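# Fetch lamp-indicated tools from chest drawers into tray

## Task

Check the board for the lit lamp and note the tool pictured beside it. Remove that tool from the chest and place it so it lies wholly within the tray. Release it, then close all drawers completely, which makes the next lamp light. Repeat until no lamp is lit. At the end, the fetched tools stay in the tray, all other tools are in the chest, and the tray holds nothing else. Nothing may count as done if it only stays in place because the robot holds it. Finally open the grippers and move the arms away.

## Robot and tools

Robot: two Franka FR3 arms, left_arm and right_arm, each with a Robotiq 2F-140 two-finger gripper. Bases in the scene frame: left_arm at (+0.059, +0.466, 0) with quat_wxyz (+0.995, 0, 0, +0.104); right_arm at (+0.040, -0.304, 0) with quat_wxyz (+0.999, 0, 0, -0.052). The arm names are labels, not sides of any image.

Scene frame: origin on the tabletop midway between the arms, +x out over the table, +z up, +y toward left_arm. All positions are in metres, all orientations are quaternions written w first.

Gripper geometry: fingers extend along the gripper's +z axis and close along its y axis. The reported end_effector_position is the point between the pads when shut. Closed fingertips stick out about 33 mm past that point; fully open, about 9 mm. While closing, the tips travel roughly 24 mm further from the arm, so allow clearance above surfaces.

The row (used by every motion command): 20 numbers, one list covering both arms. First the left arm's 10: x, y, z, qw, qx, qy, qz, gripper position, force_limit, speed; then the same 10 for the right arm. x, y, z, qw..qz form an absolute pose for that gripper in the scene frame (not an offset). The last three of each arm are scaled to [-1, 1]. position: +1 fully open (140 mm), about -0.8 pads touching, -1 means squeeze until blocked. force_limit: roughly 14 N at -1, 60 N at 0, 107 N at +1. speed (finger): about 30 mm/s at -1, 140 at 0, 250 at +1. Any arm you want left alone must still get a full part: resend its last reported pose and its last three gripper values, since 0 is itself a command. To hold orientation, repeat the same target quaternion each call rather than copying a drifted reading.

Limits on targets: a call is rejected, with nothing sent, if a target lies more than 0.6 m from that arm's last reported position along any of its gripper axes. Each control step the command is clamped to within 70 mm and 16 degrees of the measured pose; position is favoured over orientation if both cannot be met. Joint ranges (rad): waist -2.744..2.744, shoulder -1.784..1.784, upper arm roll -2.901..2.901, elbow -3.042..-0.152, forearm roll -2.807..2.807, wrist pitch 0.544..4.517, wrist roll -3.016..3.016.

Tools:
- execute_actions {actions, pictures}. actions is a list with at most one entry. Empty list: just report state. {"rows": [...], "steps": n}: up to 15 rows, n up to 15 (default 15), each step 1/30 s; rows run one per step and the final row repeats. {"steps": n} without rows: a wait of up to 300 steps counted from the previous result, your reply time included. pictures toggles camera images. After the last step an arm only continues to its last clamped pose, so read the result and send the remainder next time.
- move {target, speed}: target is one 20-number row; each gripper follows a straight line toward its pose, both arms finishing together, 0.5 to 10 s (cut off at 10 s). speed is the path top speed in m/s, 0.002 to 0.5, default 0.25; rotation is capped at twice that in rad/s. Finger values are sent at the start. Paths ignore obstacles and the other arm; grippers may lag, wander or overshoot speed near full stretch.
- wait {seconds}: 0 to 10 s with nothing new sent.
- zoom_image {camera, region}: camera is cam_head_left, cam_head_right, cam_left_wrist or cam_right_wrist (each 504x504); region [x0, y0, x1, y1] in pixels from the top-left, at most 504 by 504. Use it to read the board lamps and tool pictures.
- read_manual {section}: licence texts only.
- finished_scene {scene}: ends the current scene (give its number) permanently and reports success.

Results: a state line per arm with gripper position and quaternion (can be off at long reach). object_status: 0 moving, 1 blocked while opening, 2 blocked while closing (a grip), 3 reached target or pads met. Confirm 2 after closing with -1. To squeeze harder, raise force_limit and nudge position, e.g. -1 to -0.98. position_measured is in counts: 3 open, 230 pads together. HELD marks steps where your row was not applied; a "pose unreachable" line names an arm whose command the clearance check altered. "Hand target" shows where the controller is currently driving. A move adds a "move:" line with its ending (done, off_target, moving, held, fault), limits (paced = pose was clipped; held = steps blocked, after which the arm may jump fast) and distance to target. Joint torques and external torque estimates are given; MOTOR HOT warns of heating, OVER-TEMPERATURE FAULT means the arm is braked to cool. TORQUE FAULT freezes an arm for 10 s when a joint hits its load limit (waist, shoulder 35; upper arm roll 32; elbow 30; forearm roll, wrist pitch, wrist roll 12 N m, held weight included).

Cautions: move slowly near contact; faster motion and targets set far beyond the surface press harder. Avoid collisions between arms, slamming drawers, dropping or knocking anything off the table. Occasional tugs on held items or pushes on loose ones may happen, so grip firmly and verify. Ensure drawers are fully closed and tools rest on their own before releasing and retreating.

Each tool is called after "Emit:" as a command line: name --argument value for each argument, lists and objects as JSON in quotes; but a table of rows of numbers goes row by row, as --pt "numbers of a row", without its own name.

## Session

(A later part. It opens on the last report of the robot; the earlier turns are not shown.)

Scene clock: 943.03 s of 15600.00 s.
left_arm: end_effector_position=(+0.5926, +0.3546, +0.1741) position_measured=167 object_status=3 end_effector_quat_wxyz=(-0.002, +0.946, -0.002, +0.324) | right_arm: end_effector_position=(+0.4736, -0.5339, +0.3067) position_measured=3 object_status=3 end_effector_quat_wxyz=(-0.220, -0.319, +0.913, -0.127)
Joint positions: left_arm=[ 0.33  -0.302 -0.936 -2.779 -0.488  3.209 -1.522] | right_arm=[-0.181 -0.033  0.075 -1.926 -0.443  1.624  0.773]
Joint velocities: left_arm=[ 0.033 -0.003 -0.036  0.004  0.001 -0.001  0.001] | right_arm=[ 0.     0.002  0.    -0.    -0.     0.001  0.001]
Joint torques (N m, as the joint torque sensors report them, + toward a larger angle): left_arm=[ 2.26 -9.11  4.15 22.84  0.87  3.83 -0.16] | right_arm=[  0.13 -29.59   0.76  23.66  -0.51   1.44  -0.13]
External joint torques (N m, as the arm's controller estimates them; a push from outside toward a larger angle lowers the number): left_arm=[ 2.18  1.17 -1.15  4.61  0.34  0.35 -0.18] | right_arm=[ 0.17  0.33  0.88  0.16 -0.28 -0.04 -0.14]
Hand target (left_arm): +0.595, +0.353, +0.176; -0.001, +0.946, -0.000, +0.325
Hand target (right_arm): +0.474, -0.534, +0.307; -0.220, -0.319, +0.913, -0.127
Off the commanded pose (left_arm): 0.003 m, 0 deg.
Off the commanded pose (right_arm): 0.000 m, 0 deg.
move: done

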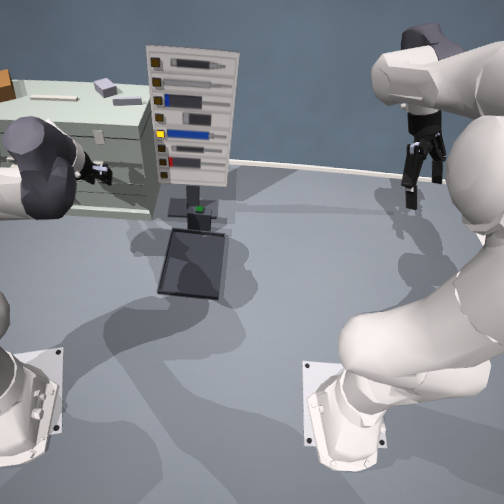

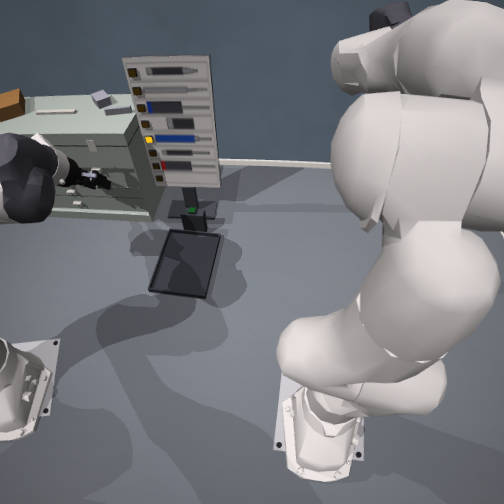

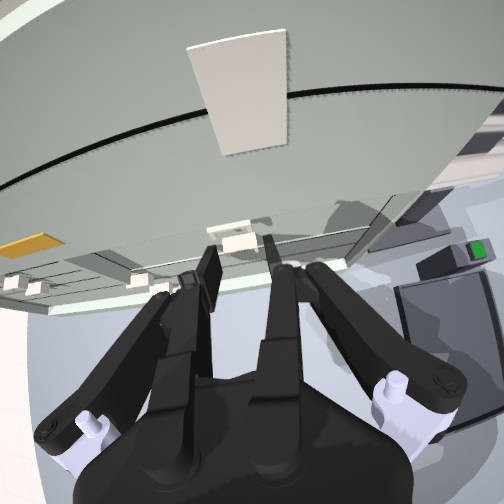

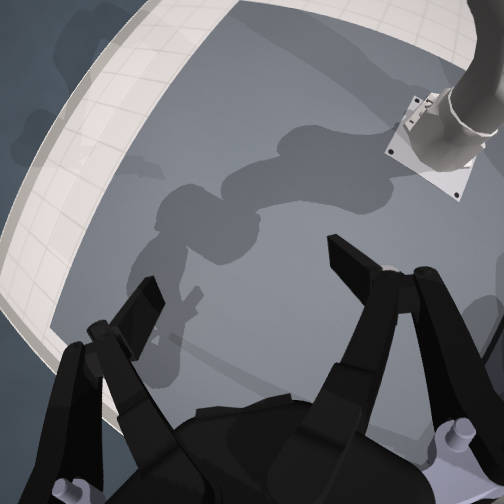

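Emit:
move --target '[0.597,0.353,0.172,0,0.9455,0,0.3256,-0.3,0,0,0.4736,-0.5339,0.3067,-0.220,-0.319,0.913,-0.127,1,0,0]' --speed 0.02

Emit:
zoom_image --camera "cam_left_wrist" --region '[100,160,400,320]'

Scene clock: 966.53 s of 15600.00 s.
left_arm: end_effector_position=(+0.5953, +0.3545, +0.1735) position_measured=167 object_status=3 end_effector_quat_wxyz=(-0.004, +0.945, -0.002, +0.327) | right_arm: end_effector_position=(+0.4736, -0.5339, +0.3067) position_measured=3 object_status=3 end_effector_quat_wxyz=(-0.220, -0.319, +0.913, -0.127)
Joint positions: left_arm=[ 0.361 -0.294 -0.967 -2.776 -0.488  3.225 -1.522] | right_arm=[-0.181 -0.033  0.075 -1.926 -0.443  1.624  0.773]
Joint velocities: left_arm=[ 0.008  0.001 -0.012  0.001  0.002  0.006  0.001] | right_arm=[-0.    -0.001  0.001  0.     0.    -0.     0.001]
Joint torques (N m, as the joint torque sensors report them, + toward a larger angle): left_arm=[ 2.23 -2.5   3.84 23.14  0.88  3.58 -0.05] | right_arm=[ -0.13 -29.64   1.13  23.75  -0.56   1.42  -0.13]
External joint torques (N m, as the arm's controller estimates them; a push from outside toward a larger angle lowers the number): left_arm=[ 2.25  7.5  -1.39  4.94  0.34  0.07 -0.06] | right_arm=[-0.18  0.54  1.15  0.15 -0.34 -0.07 -0.14]
Hand target (left_arm): +0.597, +0.353, +0.172; -0.000, +0.946, -0.000, +0.325
Hand target (right_arm): +0.474, -0.534, +0.307; -0.220, -0.319, +0.913, -0.127
Off the commanded pose (left_arm): 0.003 m, 1 deg.
Off the commanded pose (right_arm): 0.000 m, 0 deg.
After step 90, 19.80 s passed at rest.
move: done

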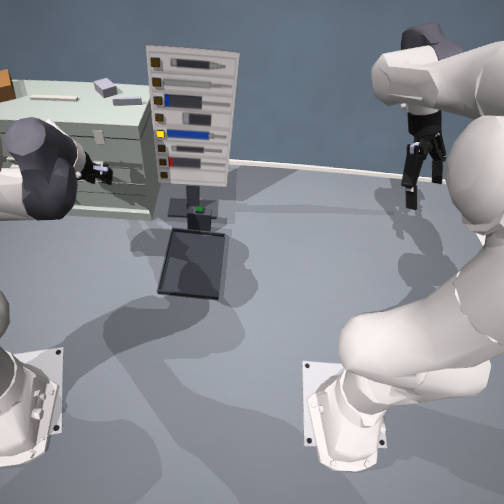

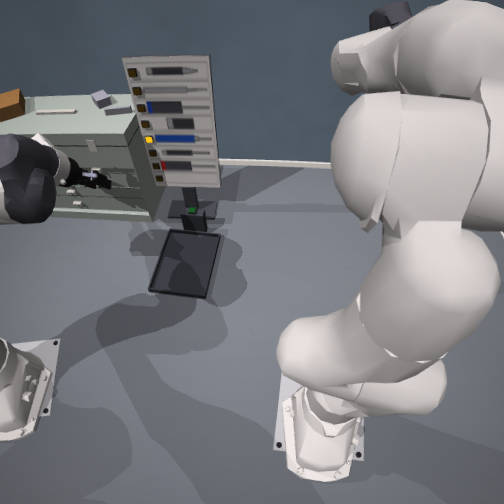

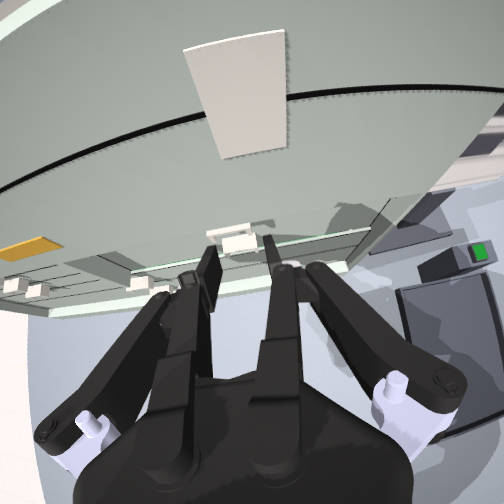

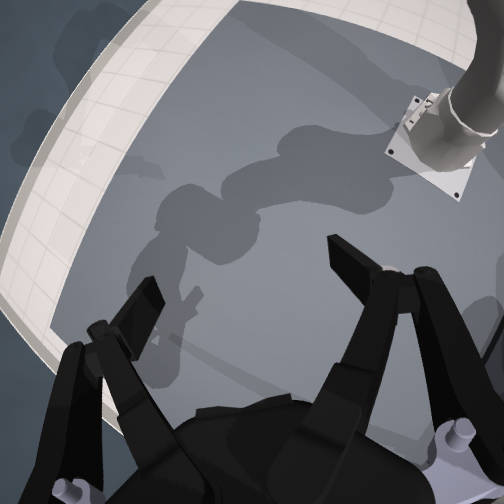

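Region (100, 160, 400, 320) of cam_left_wrist's 504x504 image, scaled by 1.680, with more detail than that image has; it fills the top 269 rows of this view, and the rest is white.

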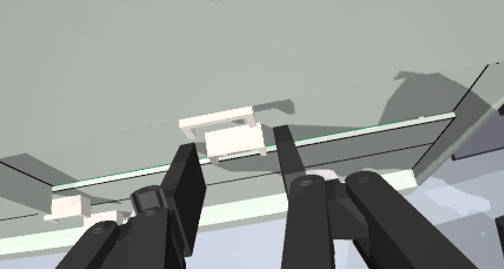

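Emit:
move --target '[0.575,0.353,0.172,0,0.9455,0,0.3256,-0.3,0,0,0.4736,-0.5339,0.3067,-0.220,-0.319,0.913,-0.127,1,0,0]' --speed 0.04

Emit:
move --target '[0.575,0.353,0.158,0,0.9455,0,0.3256,-0.3,0,0,0.4736,-0.5339,0.3067,-0.220,-0.319,0.913,-0.127,1,0,0]' --speed 0.04

Emit:
move --target '[0.595,0.353,0.158,0,0.9455,0,0.3256,-0.3,0,0,0.4736,-0.5339,0.3067,-0.220,-0.319,0.913,-0.127,1,0,0]' --speed 0.03

Emit:
zoom_image --camera "cam_left_wrist" --region '[100,160,400,320]'

Scene clock: 986.60 s of 15600.00 s.
left_arm: end_effector_position=(+0.5762, +0.3524, +0.1729) position_measured=167 object_status=3 end_effector_quat_wxyz=(+0.001, +0.945, +0.000, +0.327) | right_arm: end_effector_position=(+0.4736, -0.5339, +0.3067) position_measured=3 object_status=3 end_effector_quat_wxyz=(-0.220, -0.319, +0.913, -0.127)
Joint positions: left_arm=[ 0.222 -0.329 -0.861 -2.829 -0.52   3.226 -1.522] | right_arm=[-0.181 -0.033  0.075 -1.926 -0.443  1.624  0.773]
Joint velocities: left_arm=[-0.019 -0.     0.024 -0.005  0.     0.    -0.002] | right_arm=[ 0.    -0.    -0.    -0.    -0.     0.001 -0.002]
Joint torques (N m, as the joint torque sensors report them, + toward a larger angle): left_arm=[ -1.36 -12.11   7.34  15.48   0.27   3.23   0.08] | right_arm=[ -0.53 -29.34   0.75  23.46  -0.51   1.51  -0.12]
External joint torques (N m, as the arm's controller estimates them; a push from outside toward a larger angle lowers the number): left_arm=[-1.41 -1.44  2.32 -2.52 -0.3  -0.26  0.06] | right_arm=[-0.47  0.89  0.88 -0.16 -0.27  0.02 -0.13]
Hand target (left_arm): +0.575, +0.353, +0.172; +0.001, +0.945, +0.000, +0.326
Hand target (right_arm): +0.474, -0.534, +0.307; -0.220, -0.319, +0.913, -0.127
Off the commanded pose (left_arm): 0.002 m, 0 deg.
Off the commanded pose (right_arm): 0.000 m, 0 deg.
After step 90, 16.27 s passed at rest.
move: done

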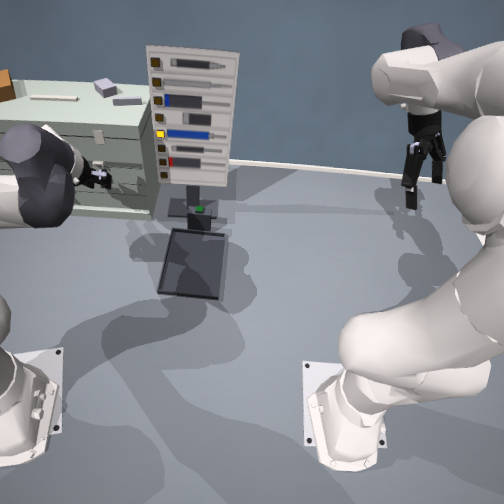

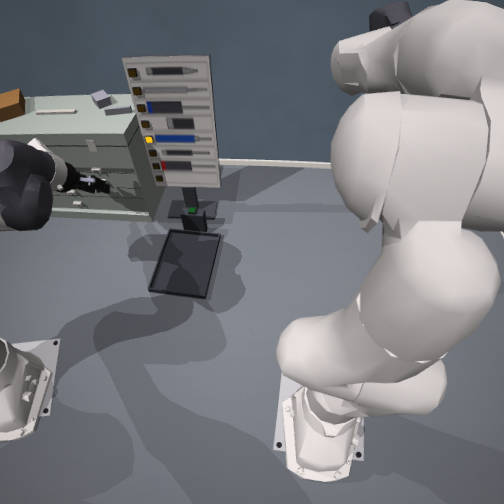

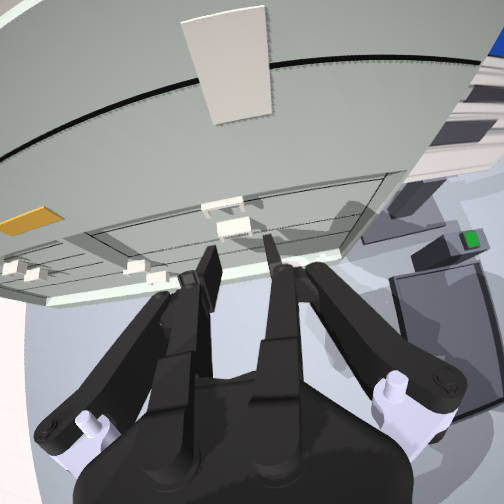

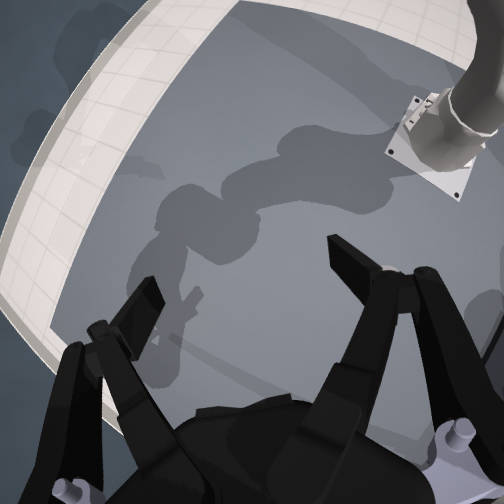

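Scene clock: 987.30 s of 15600.00 s.
left_arm: end_effector_position=(+0.5742, +0.3525, +0.1575) position_measured=167 object_status=3 end_effector_quat_wxyz=(-0.001, +0.946, -0.002, +0.323) | right_arm: end_effector_position=(+0.4736, -0.5339, +0.3067) position_measured=3 object_status=3 end_effector_quat_wxyz=(-0.220, -0.319, +0.913, -0.127)
Joint positions: left_arm=[ 0.281 -0.285 -0.928 -2.835 -0.518  3.272 -1.522] | right_arm=[-0.181 -0.033  0.075 -1.926 -0.443  1.624  0.773]
Joint velocities: left_arm=[ 0.024  0.002 -0.03   0.     0.     0.029  0.   ] | right_arm=[-0.    -0.002  0.    -0.    -0.    -0.    -0.   ]
Joint torques (N m, as the joint torque sensors report them, + toward a larger angle): left_arm=[ 0.19 -9.51  4.73 16.85  0.5   4.   -0.01] | right_arm=[ -0.14 -29.46   1.02  23.74  -0.46   1.46  -0.16]
External joint torques (N m, as the arm's controller estimates them; a push from outside toward a larger angle lowers the number): left_arm=[ 0.19  1.04  0.08 -0.45 -0.01  0.51 -0.02] | right_arm=[-0.11  0.8   1.12  0.09 -0.23 -0.03 -0.17]
Hand target (left_arm): +0.575, +0.353, +0.158; -0.001, +0.946, -0.000, +0.325
Hand target (right_arm): +0.474, -0.534, +0.307; -0.220, -0.319, +0.913, -0.127
Off the commanded pose (left_arm): 0.001 m, 0 deg.
Off the commanded pose (right_arm): 0.000 m, 0 deg.
move: done

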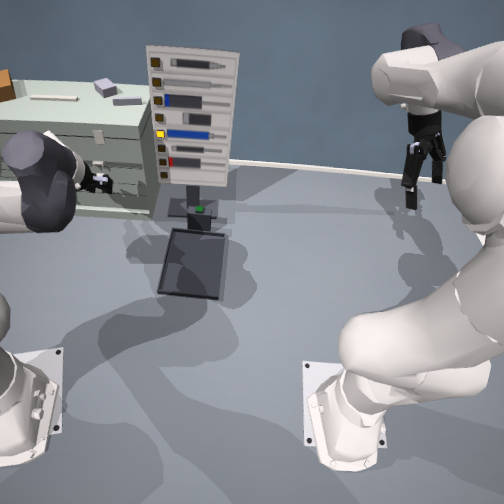

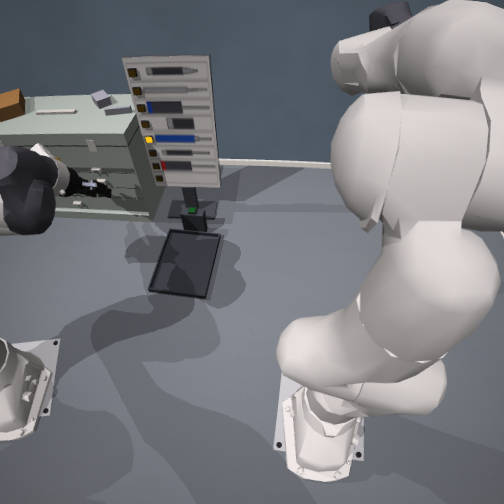

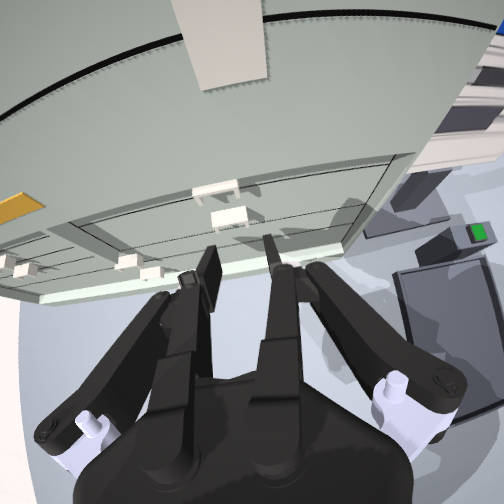

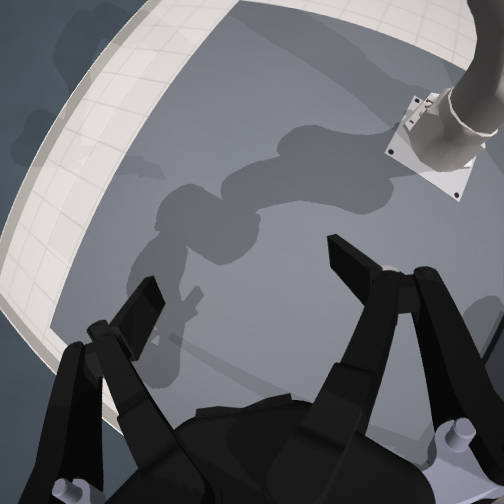

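Scene clock: 988.23 s of 15600.00 s.
left_arm: end_effector_position=(+0.5926, +0.3536, +0.1563) position_measured=167 object_status=3 end_effector_quat_wxyz=(-0.001, +0.946, -0.001, +0.324) | right_arm: end_effector_position=(+0.4736, -0.5339, +0.3067) position_measured=3 object_status=3 end_effector_quat_wxyz=(-0.220, -0.319, +0.913, -0.127)
Joint positions: left_arm=[ 0.438 -0.247 -1.053 -2.784 -0.493  3.277 -1.522] | right_arm=[-0.181 -0.033  0.075 -1.926 -0.443  1.624  0.773]
Joint velocities: left_arm=[ 0.041 -0.003 -0.044  0.002  0.001  0.007  0.001] | right_arm=[ 0.001 -0.    -0.001  0.001  0.    -0.     0.001]
Joint torques (N m, as the joint torque sensors report them, + toward a larger angle): left_arm=[ 2.92 -7.23  4.36 20.98  1.04  3.71 -0.11] | right_arm=[ -0.34 -29.78   0.83  23.78  -0.5    1.48  -0.12]
External joint torques (N m, as the arm's controller estimates them; a push from outside toward a larger angle lowers the number): left_arm=[ 2.9   2.07 -0.37  3.6   0.54  0.22 -0.13] | right_arm=[-0.29  0.43  0.95  0.15 -0.26 -0.01 -0.13]
Hand target (left_arm): +0.595, +0.353, +0.158; -0.001, +0.946, -0.000, +0.325
Hand target (right_arm): +0.474, -0.534, +0.307; -0.220, -0.319, +0.913, -0.127
Off the commanded pose (left_arm): 0.003 m, 0 deg.
Off the commanded pose (right_arm): 0.000 m, 0 deg.
move: done

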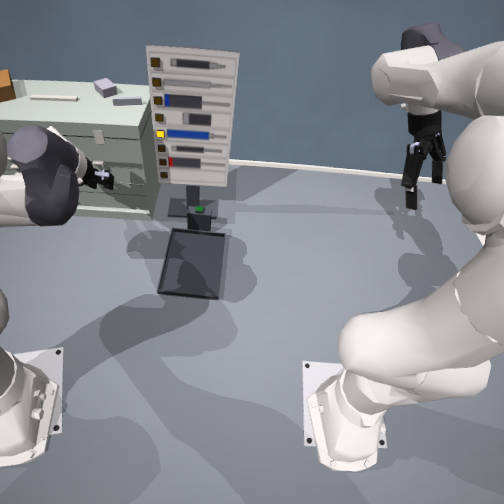

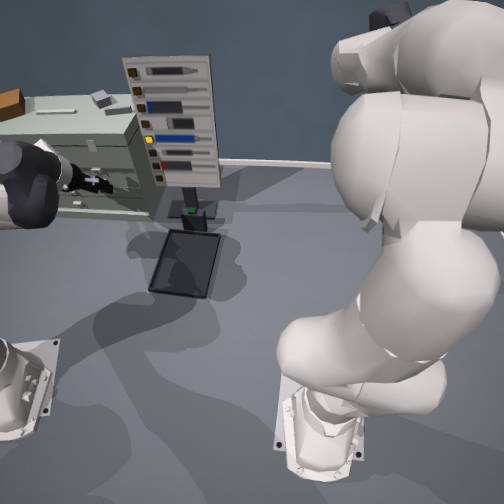

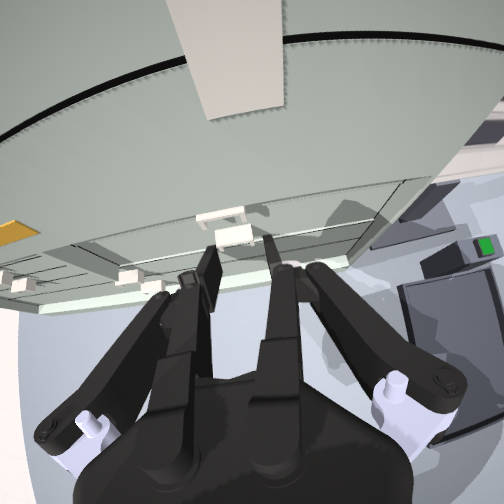

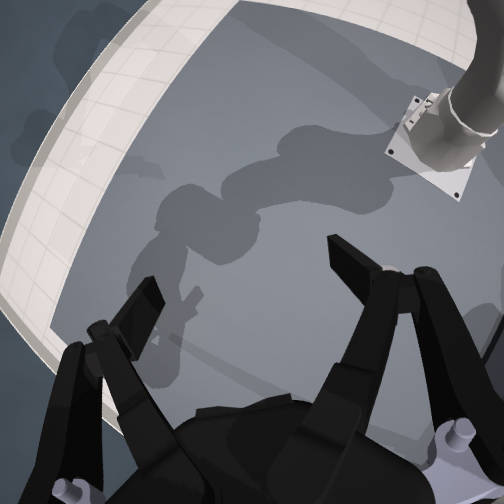

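Region (100, 160, 400, 320) of cam_left_wrist's 504x504 image, scaled by 1.680, with more detail than that image has; it fills the top 269 rows of this view, and the rest is white.

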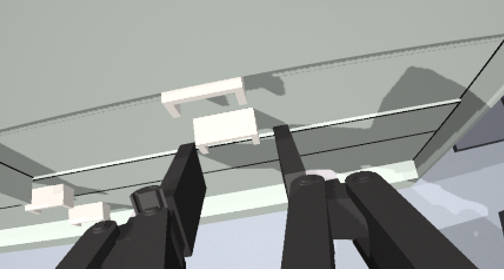

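Emit:
move --target '[0.565,0.40,0.16,0,0.9563,0,0.2924,-0.3,0,0,0.4736,-0.5339,0.3067,-0.220,-0.319,0.913,-0.127,1,0,0]' --speed 0.08

Emit:
move --target '[0.57,0.475,0.135,0,0.970,0,0.242,-0.3,0,0,0.4736,-0.5339,0.3067,-0.220,-0.319,0.913,-0.127,1,0,0]' --speed 0.1

Emit:
zoom_image --camera "cam_left_wrist" --region '[100,140,400,320]'

Scene clock: 1002.57 s of 15600.00 s.
left_arm: end_effector_position=(+0.5622, +0.3642, +0.1612) position_measured=167 object_status=3 end_effector_quat_wxyz=(+0.010, +0.956, -0.035, +0.291) | right_arm: end_effector_position=(+0.4736, -0.5339, +0.3067) position_measured=3 object_status=3 end_effector_quat_wxyz=(-0.220, -0.319, +0.913, -0.127)
Joint positions: left_arm=[ 0.021 -0.312 -0.591 -2.845 -0.465  3.152 -1.42 ] | right_arm=[-0.181 -0.033  0.075 -1.926 -0.443  1.624  0.773]
Joint velocities: left_arm=[-0.012 -0.001  0.019 -0.004  0.027 -0.     0.008] | right_arm=[ 0.001 -0.    -0.001 -0.    -0.    -0.    -0.001]
Joint torques (N m, as the joint torque sensors report them, + toward a larger angle): left_arm=[ 17.19 -18.43  21.5    9.63  -2.72   4.79  -0.19] | right_arm=[ -0.09 -29.88   0.95  23.58  -0.49   1.51  -0.16]
External joint torques (N m, as the arm's controller estimates them; a push from outside toward a larger angle lowers the number): left_arm=[17.24 -4.22 18.33 -9.21 -3.41  1.34 -0.2 ] | right_arm=[-0.13  0.28  0.99  0.   -0.27  0.03 -0.17]
Hand target (left_arm): +0.563, +0.396, +0.160; +0.004, +0.956, +0.000, +0.292
Hand target (right_arm): +0.474, -0.534, +0.307; -0.220, -0.319, +0.913, -0.127
Off the commanded pose (left_arm): 0.036 m, 4 deg.
Off the commanded pose (right_arm): 0.000 m, 0 deg.
After step 90, 10.03 s passed at rest.
move: off_target (left_arm)

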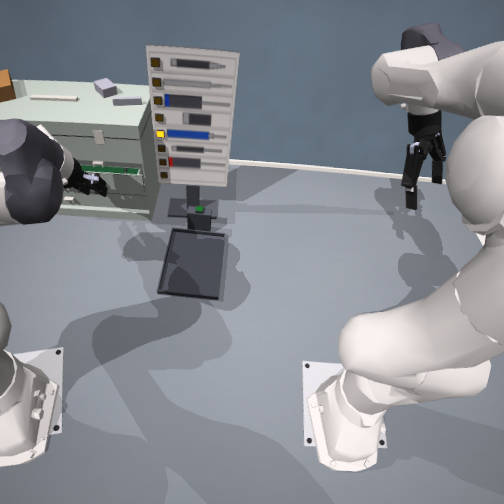

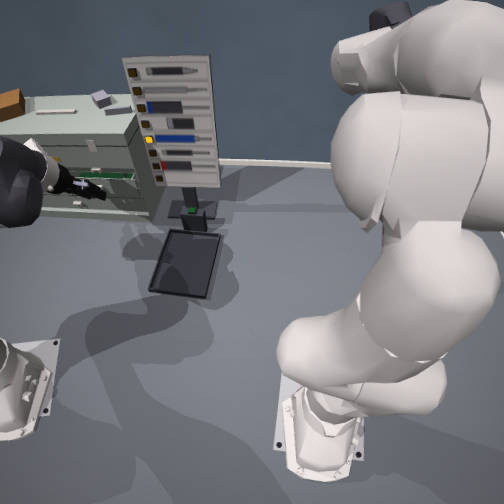

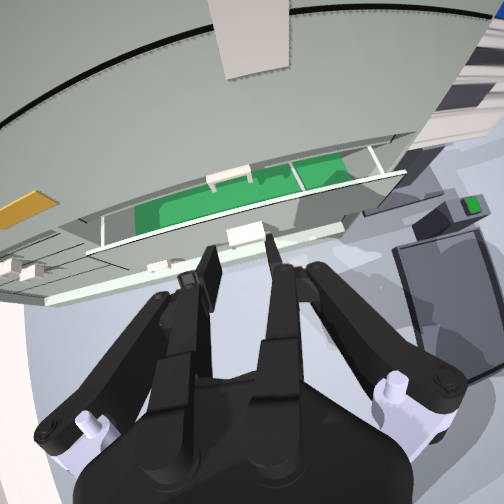

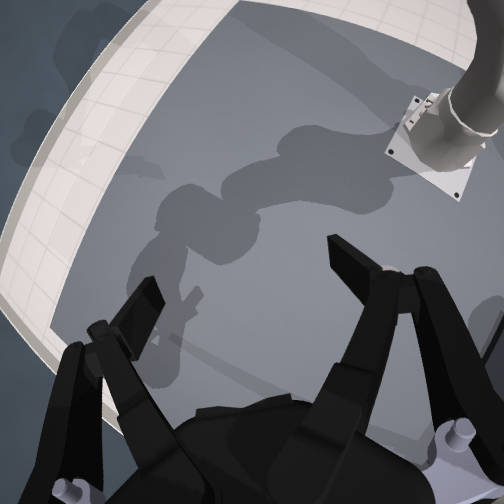

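Scene clock: 1004.20 s of 15600.00 s.
left_arm: end_effector_position=(+0.5687, +0.4729, +0.1355) position_measured=167 object_status=3 end_effector_quat_wxyz=(+0.003, +0.970, +0.008, +0.243) | right_arm: end_effector_position=(+0.4736, -0.5339, +0.3067) position_measured=3 object_status=3 end_effector_quat_wxyz=(-0.220, -0.319, +0.913, -0.127)
Joint positions: left_arm=[-0.003 -0.222 -0.268 -2.8   -0.383  3.072 -1.283] | right_arm=[-0.181 -0.033  0.075 -1.926 -0.443  1.624  0.773]
Joint velocities: left_arm=[-0.023  0.     0.024  0.002  0.005 -0.002  0.028] | right_arm=[ 0.001 -0.    -0.001 -0.001  0.001 -0.001  0.001]
Joint torques (N m, as the joint torque sensors report them, + toward a larger angle): left_arm=[ -1.33 -18.65   3.01  20.89   1.39   2.97   0.22] | right_arm=[ -0.52 -29.69   1.13  23.94  -0.49   1.45  -0.13]
External joint torques (N m, as the arm's controller estimates them; a push from outside toward a larger angle lowers the number): left_arm=[-1.32  0.34  2.08  1.73  0.6  -0.38  0.21] | right_arm=[-0.51  0.44  1.21  0.38 -0.26 -0.03 -0.14]
Hand target (left_arm): +0.569, +0.472, +0.135; +0.002, +0.970, +0.000, +0.242
Hand target (right_arm): +0.474, -0.534, +0.307; -0.220, -0.319, +0.913, -0.127
Off the commanded pose (left_arm): 0.002 m, 1 deg.
Off the commanded pose (right_arm): 0.000 m, 0 deg.
move: done

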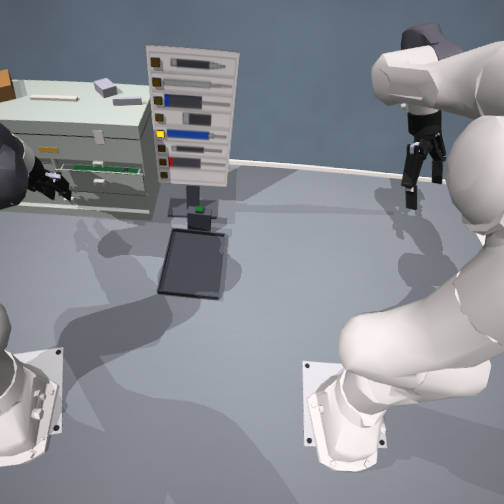

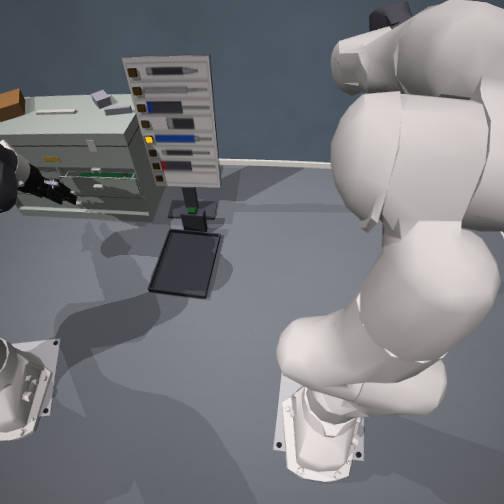

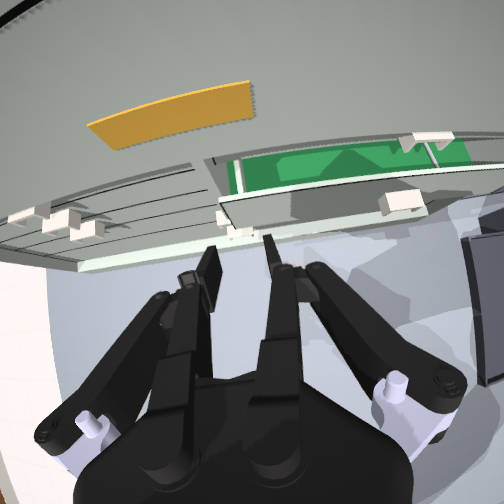

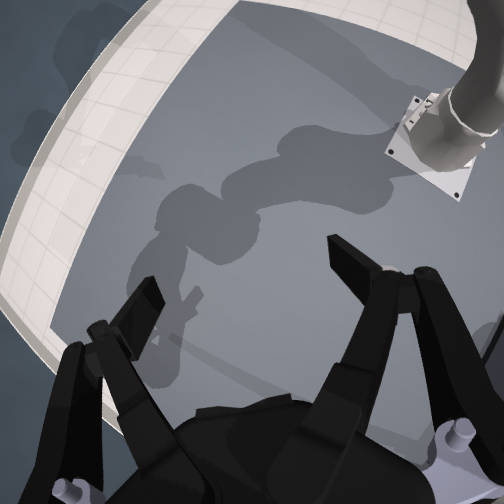

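Region (100, 140, 400, 320) of cam_left_wrist's 504x504 image, scaled by 1.680, with more detail than that image has; it fills the top 302 rows of this view, and the rest is white.

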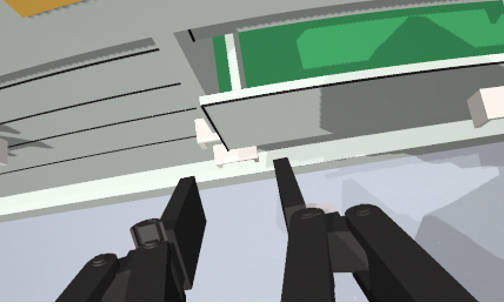

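Emit:
move --target '[0.555,0.425,0.172,0,0.970,0,0.242,-0.3,0,0,0.4736,-0.5339,0.3067,-0.220,-0.319,0.913,-0.127,1,0,0]' --speed 0.08

Emit:
move --target '[0.599,0.425,0.172,0,0.970,0,0.242,-0.3,0,0,0.4736,-0.5339,0.3067,-0.220,-0.319,0.913,-0.127,1,0,0]' --speed 0.04

Emit:
zoom_image --camera "cam_left_wrist" --region '[100,140,400,320]'

Scene clock: 1019.17 s of 15600.00 s.
left_arm: end_effector_position=(+0.5554, +0.4256, +0.1717) position_measured=167 object_status=3 end_effector_quat_wxyz=(-0.002, +0.970, -0.006, +0.243) | right_arm: end_effector_position=(+0.4736, -0.5339, +0.3067) position_measured=3 object_status=3 end_effector_quat_wxyz=(-0.220, -0.319, +0.913, -0.127)
Joint positions: left_arm=[ 0.071 -0.389 -0.46  -2.809 -0.38   2.929 -1.398] | right_arm=[-0.181 -0.033  0.075 -1.926 -0.443  1.624  0.773]
Joint velocities: left_arm=[ 0.005  0.    -0.008  0.001 -0.004 -0.012 -0.022] | right_arm=[-0.    -0.001 -0.    -0.     0.001 -0.001  0.   ]
Joint torques (N m, as the joint torque sensors report them, + toward a larger angle): left_arm=[  1.23 -15.33   2.73  21.96   0.22   2.96  -0.1 ] | right_arm=[ -0.43 -29.29   0.78  23.76  -0.51   1.5   -0.1 ]
External joint torques (N m, as the arm's controller estimates them; a push from outside toward a larger angle lowers the number): left_arm=[ 1.24 -1.31 -0.49  1.33 -0.49 -0.41 -0.11] | right_arm=[-0.45  0.97  0.83  0.1  -0.29  0.01 -0.11]
Hand target (left_arm): +0.556, +0.426, +0.172; -0.000, +0.970, +0.000, +0.243
Hand target (right_arm): +0.474, -0.534, +0.307; -0.220, -0.319, +0.913, -0.127
Off the commanded pose (left_arm): 0.001 m, 1 deg.
Off the commanded pose (right_arm): 0.000 m, 0 deg.
After step 90, 10.60 s passed at rest.
move: done

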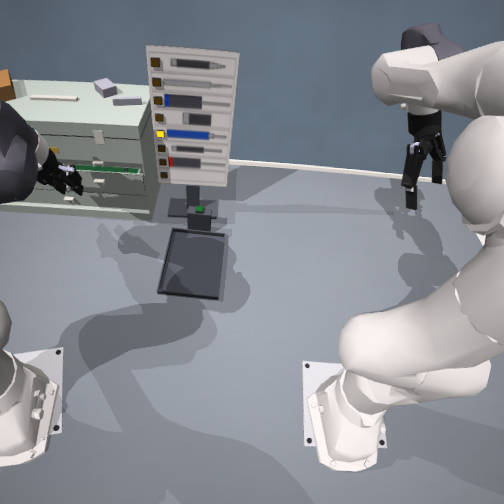

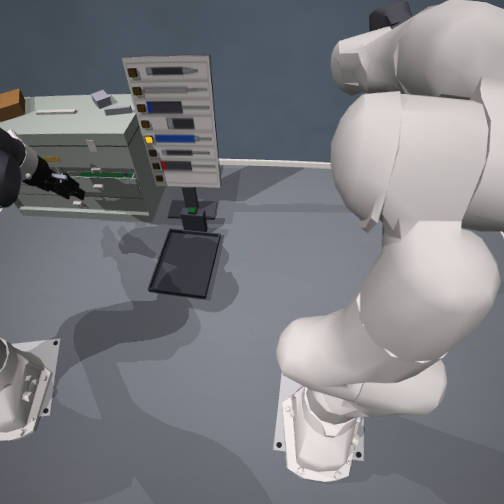

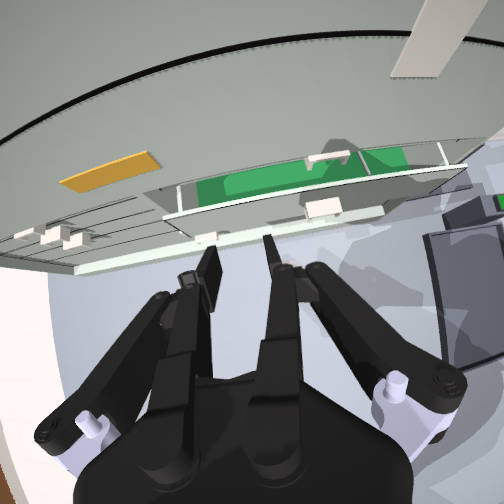

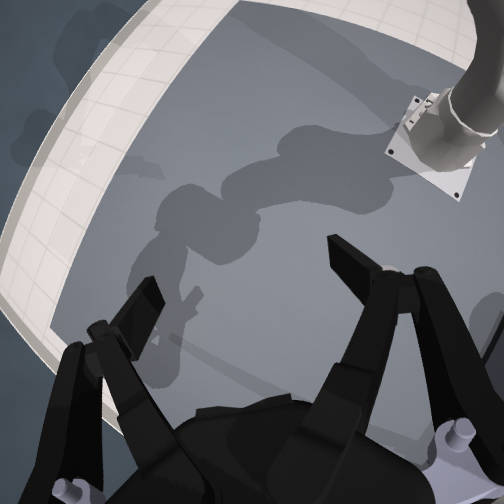

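Scene clock: 1020.53 s of 15600.00 s.
left_arm: end_effector_position=(+0.5965, +0.4250, +0.1706) position_measured=167 object_status=3 end_effector_quat_wxyz=(-0.003, +0.971, -0.006, +0.240) | right_arm: end_effector_position=(+0.4736, -0.5339, +0.3067) position_measured=3 object_status=3 end_effector_quat_wxyz=(-0.220, -0.319, +0.913, -0.127)
Joint positions: left_arm=[ 0.213 -0.262 -0.566 -2.684 -0.3    2.933 -1.443] | right_arm=[-0.181 -0.033  0.075 -1.926 -0.443  1.624  0.773]
Joint velocities: left_arm=[ 0.028  0.001 -0.03   0.004  0.     0.    -0.02 ] | right_arm=[-0.001  0.001 -0.    -0.     0.001 -0.    -0.001]
Joint torques (N m, as the joint torque sensors report them, + toward a larger angle): left_arm=[  1.93 -16.57   3.59  23.55   1.06   3.92  -0.31] | right_arm=[ -0.37 -29.75   0.96  23.68  -0.52   1.47  -0.1 ]
External joint torques (N m, as the arm's controller estimates them; a push from outside toward a larger angle lowers the number): left_arm=[ 1.88  0.49  0.39  2.83  0.41  0.56 -0.32] | right_arm=[-0.36  0.39  1.03  0.1  -0.3  -0.02 -0.11]
Hand target (left_arm): +0.599, +0.426, +0.172; -0.002, +0.970, -0.000, +0.242
Hand target (right_arm): +0.474, -0.534, +0.307; -0.220, -0.319, +0.913, -0.127
Off the commanded pose (left_arm): 0.003 m, 1 deg.
Off the commanded pose (right_arm): 0.000 m, 0 deg.
move: done

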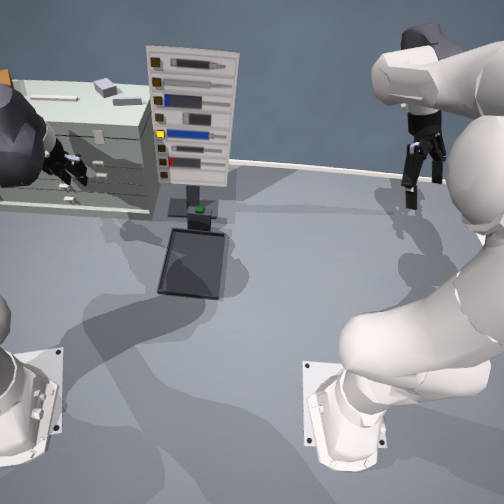

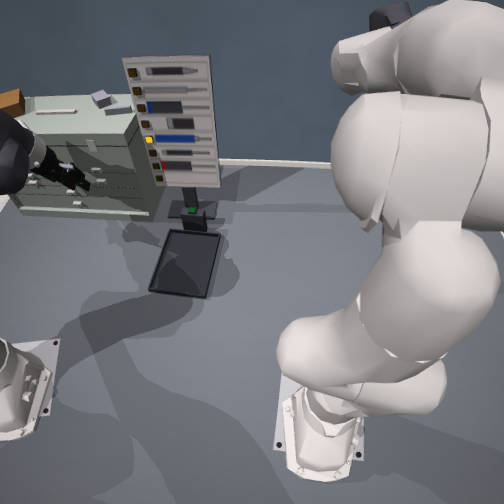

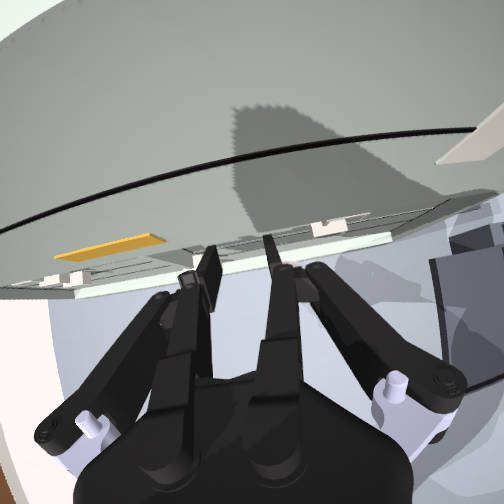

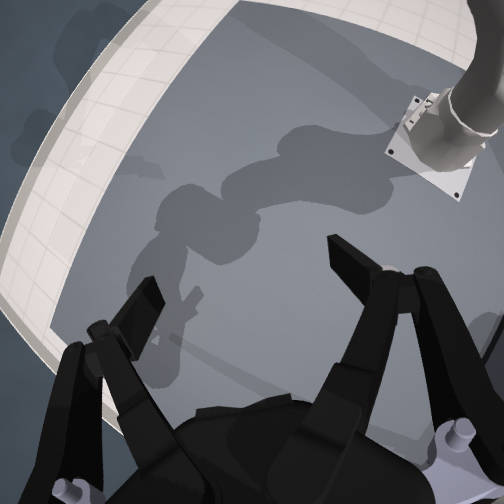

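Region (100, 140, 400, 320) of cam_left_wrist's 504x504 image, scaled by 1.680, with more detail than that image has; it fills the top 302 rows of this view, and the rest is white.

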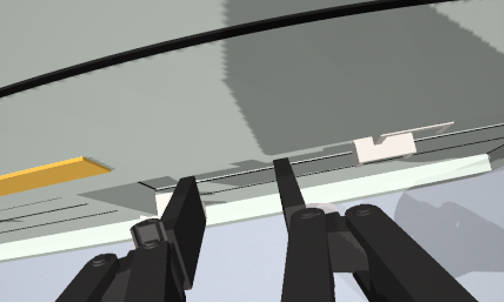

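Probably shut. Retreat straight, then go to C1.

Emit:
move --target '[0.568,0.425,0.172,0,0.970,0,0.242,-0.3,0,0,0.4736,-0.5339,0.3067,-0.220,-0.319,0.913,-0.127,1,0,0]' --speed 0.06

Emit:
move --target '[0.568,0.478,0.128,0,0.970,0,0.242,-0.3,0,0,0.4736,-0.5339,0.3067,-0.220,-0.319,0.913,-0.127,1,0,0]' --speed 0.08

Emit:
zoom_image --camera "cam_left_wrist" --region '[100,120,500,320]'

Scene clock: 1029.37 s of 15600.00 s.
left_arm: end_effector_position=(+0.5695, +0.4247, +0.1728) position_measured=167 object_status=3 end_effector_quat_wxyz=(+0.002, +0.970, +0.003, +0.244) | right_arm: end_effector_position=(+0.4736, -0.5339, +0.3067) position_measured=3 object_status=3 end_effector_quat_wxyz=(-0.220, -0.319, +0.913, -0.127)
Joint positions: left_arm=[ 0.113 -0.348 -0.492 -2.768 -0.372  2.932 -1.419] | right_arm=[-0.181 -0.033  0.075 -1.926 -0.443  1.624  0.773]
Joint velocities: left_arm=[-0.018 -0.     0.021 -0.005  0.     0.     0.013] | right_arm=[ 0.001  0.    -0.001  0.002  0.    -0.001 -0.   ]
Joint torques (N m, as the joint torque sensors report them, + toward a larger angle): left_arm=[ -1.61 -16.82   5.    19.52   0.48   3.11   0.15] | right_arm=[ -0.25 -29.98   0.67  24.05  -0.56   1.47  -0.15]
External joint torques (N m, as the arm's controller estimates them; a push from outside toward a larger angle lowers the number): left_arm=[-1.56 -1.69  1.8  -1.18 -0.24 -0.26  0.13] | right_arm=[-0.16  0.29  0.83  0.36 -0.32 -0.02 -0.15]
Hand target (left_arm): +0.568, +0.424, +0.172; +0.001, +0.970, +0.000, +0.242
Hand target (right_arm): +0.474, -0.534, +0.307; -0.220, -0.319, +0.913, -0.127
Off the commanded pose (left_arm): 0.002 m, 0 deg.
Off the commanded pose (right_arm): 0.000 m, 0 deg.
After step 90, 5.00 s passed at rest.
move: done

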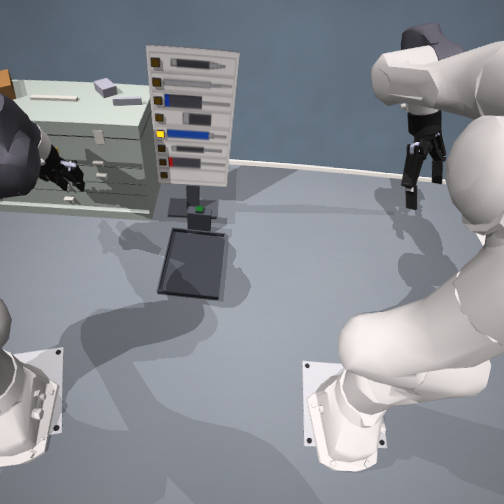

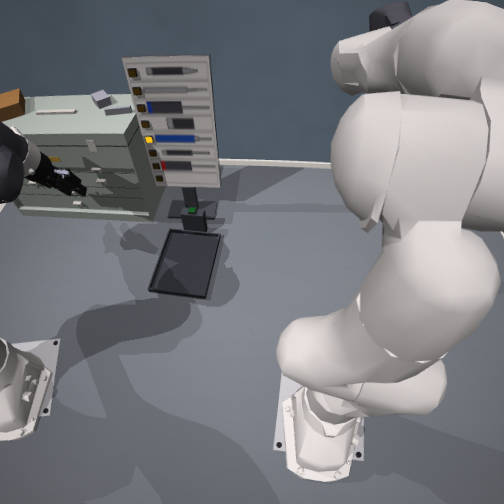

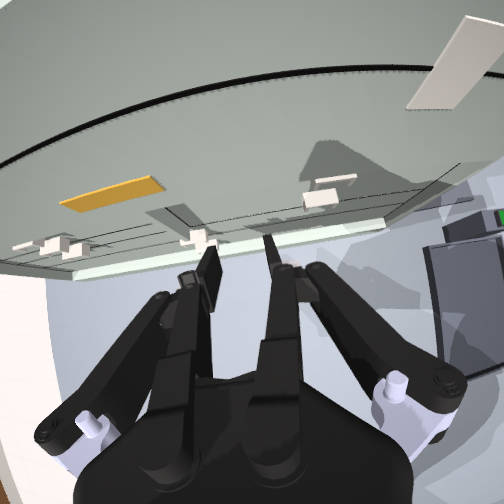

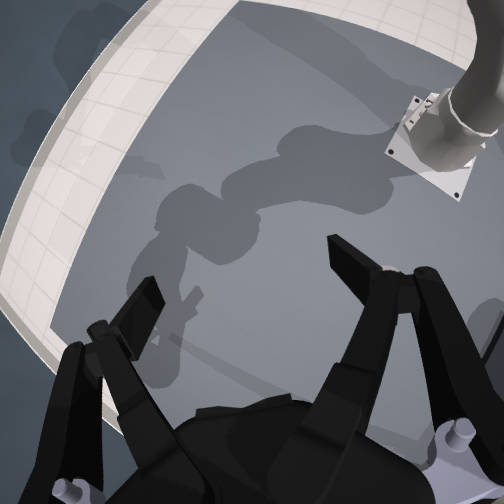

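Scene clock: 1030.87 s of 15600.00 s.
left_arm: end_effector_position=(+0.5678, +0.4768, +0.1285) position_measured=167 object_status=3 end_effector_quat_wxyz=(+0.002, +0.971, +0.006, +0.241) | right_arm: end_effector_position=(+0.4736, -0.5339, +0.3067) position_measured=3 object_status=3 end_effector_quat_wxyz=(-0.220, -0.319, +0.913, -0.127)
Joint positions: left_arm=[-0.01  -0.201 -0.254 -2.801 -0.385  3.088 -1.268] | right_arm=[-0.181 -0.033  0.075 -1.926 -0.443  1.624  0.773]
Joint velocities: left_arm=[-0.053  0.003  0.059 -0.003 -0.     0.011  0.038] | right_arm=[-0.001 -0.     0.     0.     0.     0.    -0.   ]
Joint torques (N m, as the joint torque sensors report them, + toward a larger angle): left_arm=[ -2.14 -19.46   3.27  18.71   0.36   3.75   0.26] | right_arm=[ -0.02 -29.77   0.62  23.75  -0.47   1.48  -0.15]
External joint torques (N m, as the arm's controller estimates them; a push from outside toward a larger angle lowers the number): left_arm=[-2.17 -0.08  2.48 -0.08 -0.41  0.43  0.25] | right_arm=[ 0.02  0.34  0.73  0.18 -0.24 -0.01 -0.16]
Hand target (left_arm): +0.567, +0.477, +0.128; +0.000, +0.970, -0.000, +0.241
Hand target (right_arm): +0.474, -0.534, +0.307; -0.220, -0.319, +0.913, -0.127
Off the commanded pose (left_arm): 0.001 m, 1 deg.
Off the commanded pose (right_arm): 0.000 m, 0 deg.
move: done

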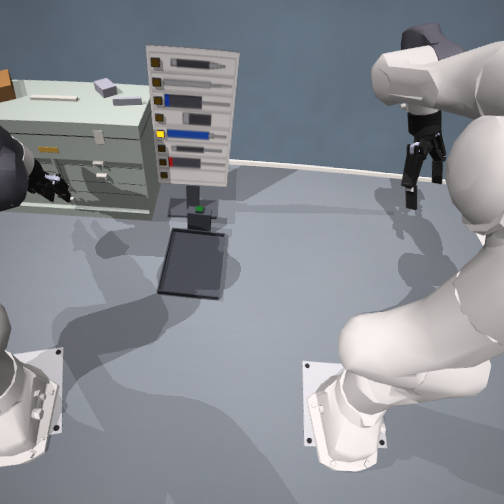

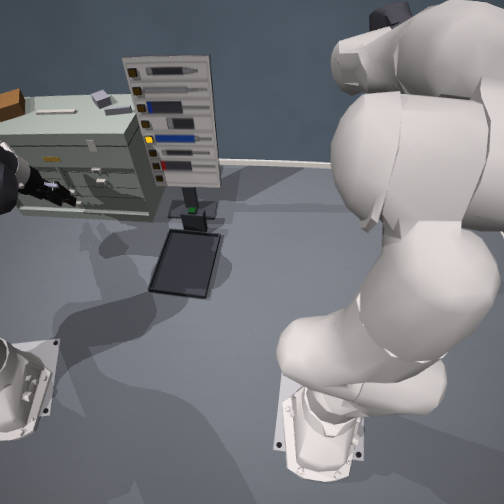

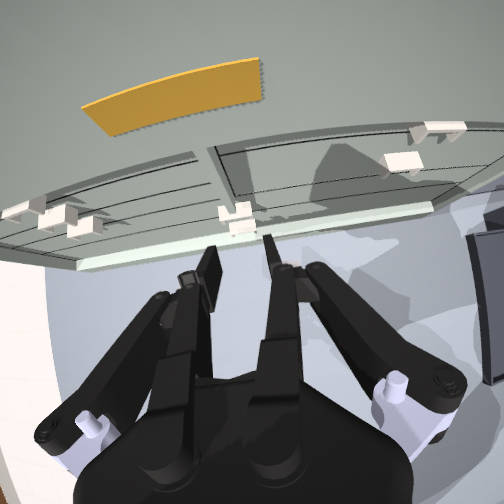

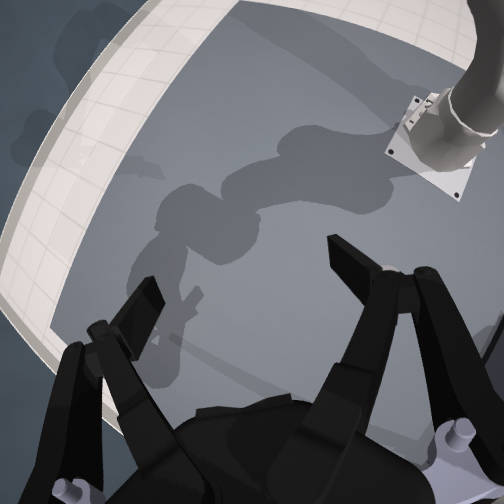

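Region (100, 120, 500, 320) of cam_left_wrist's 504x504 image, scaled by 1.260, with more detail than that image has.

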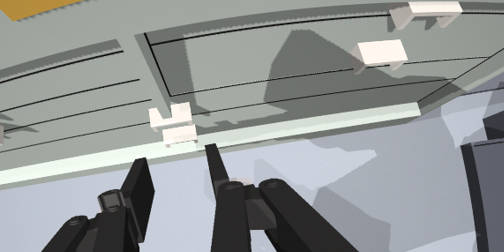

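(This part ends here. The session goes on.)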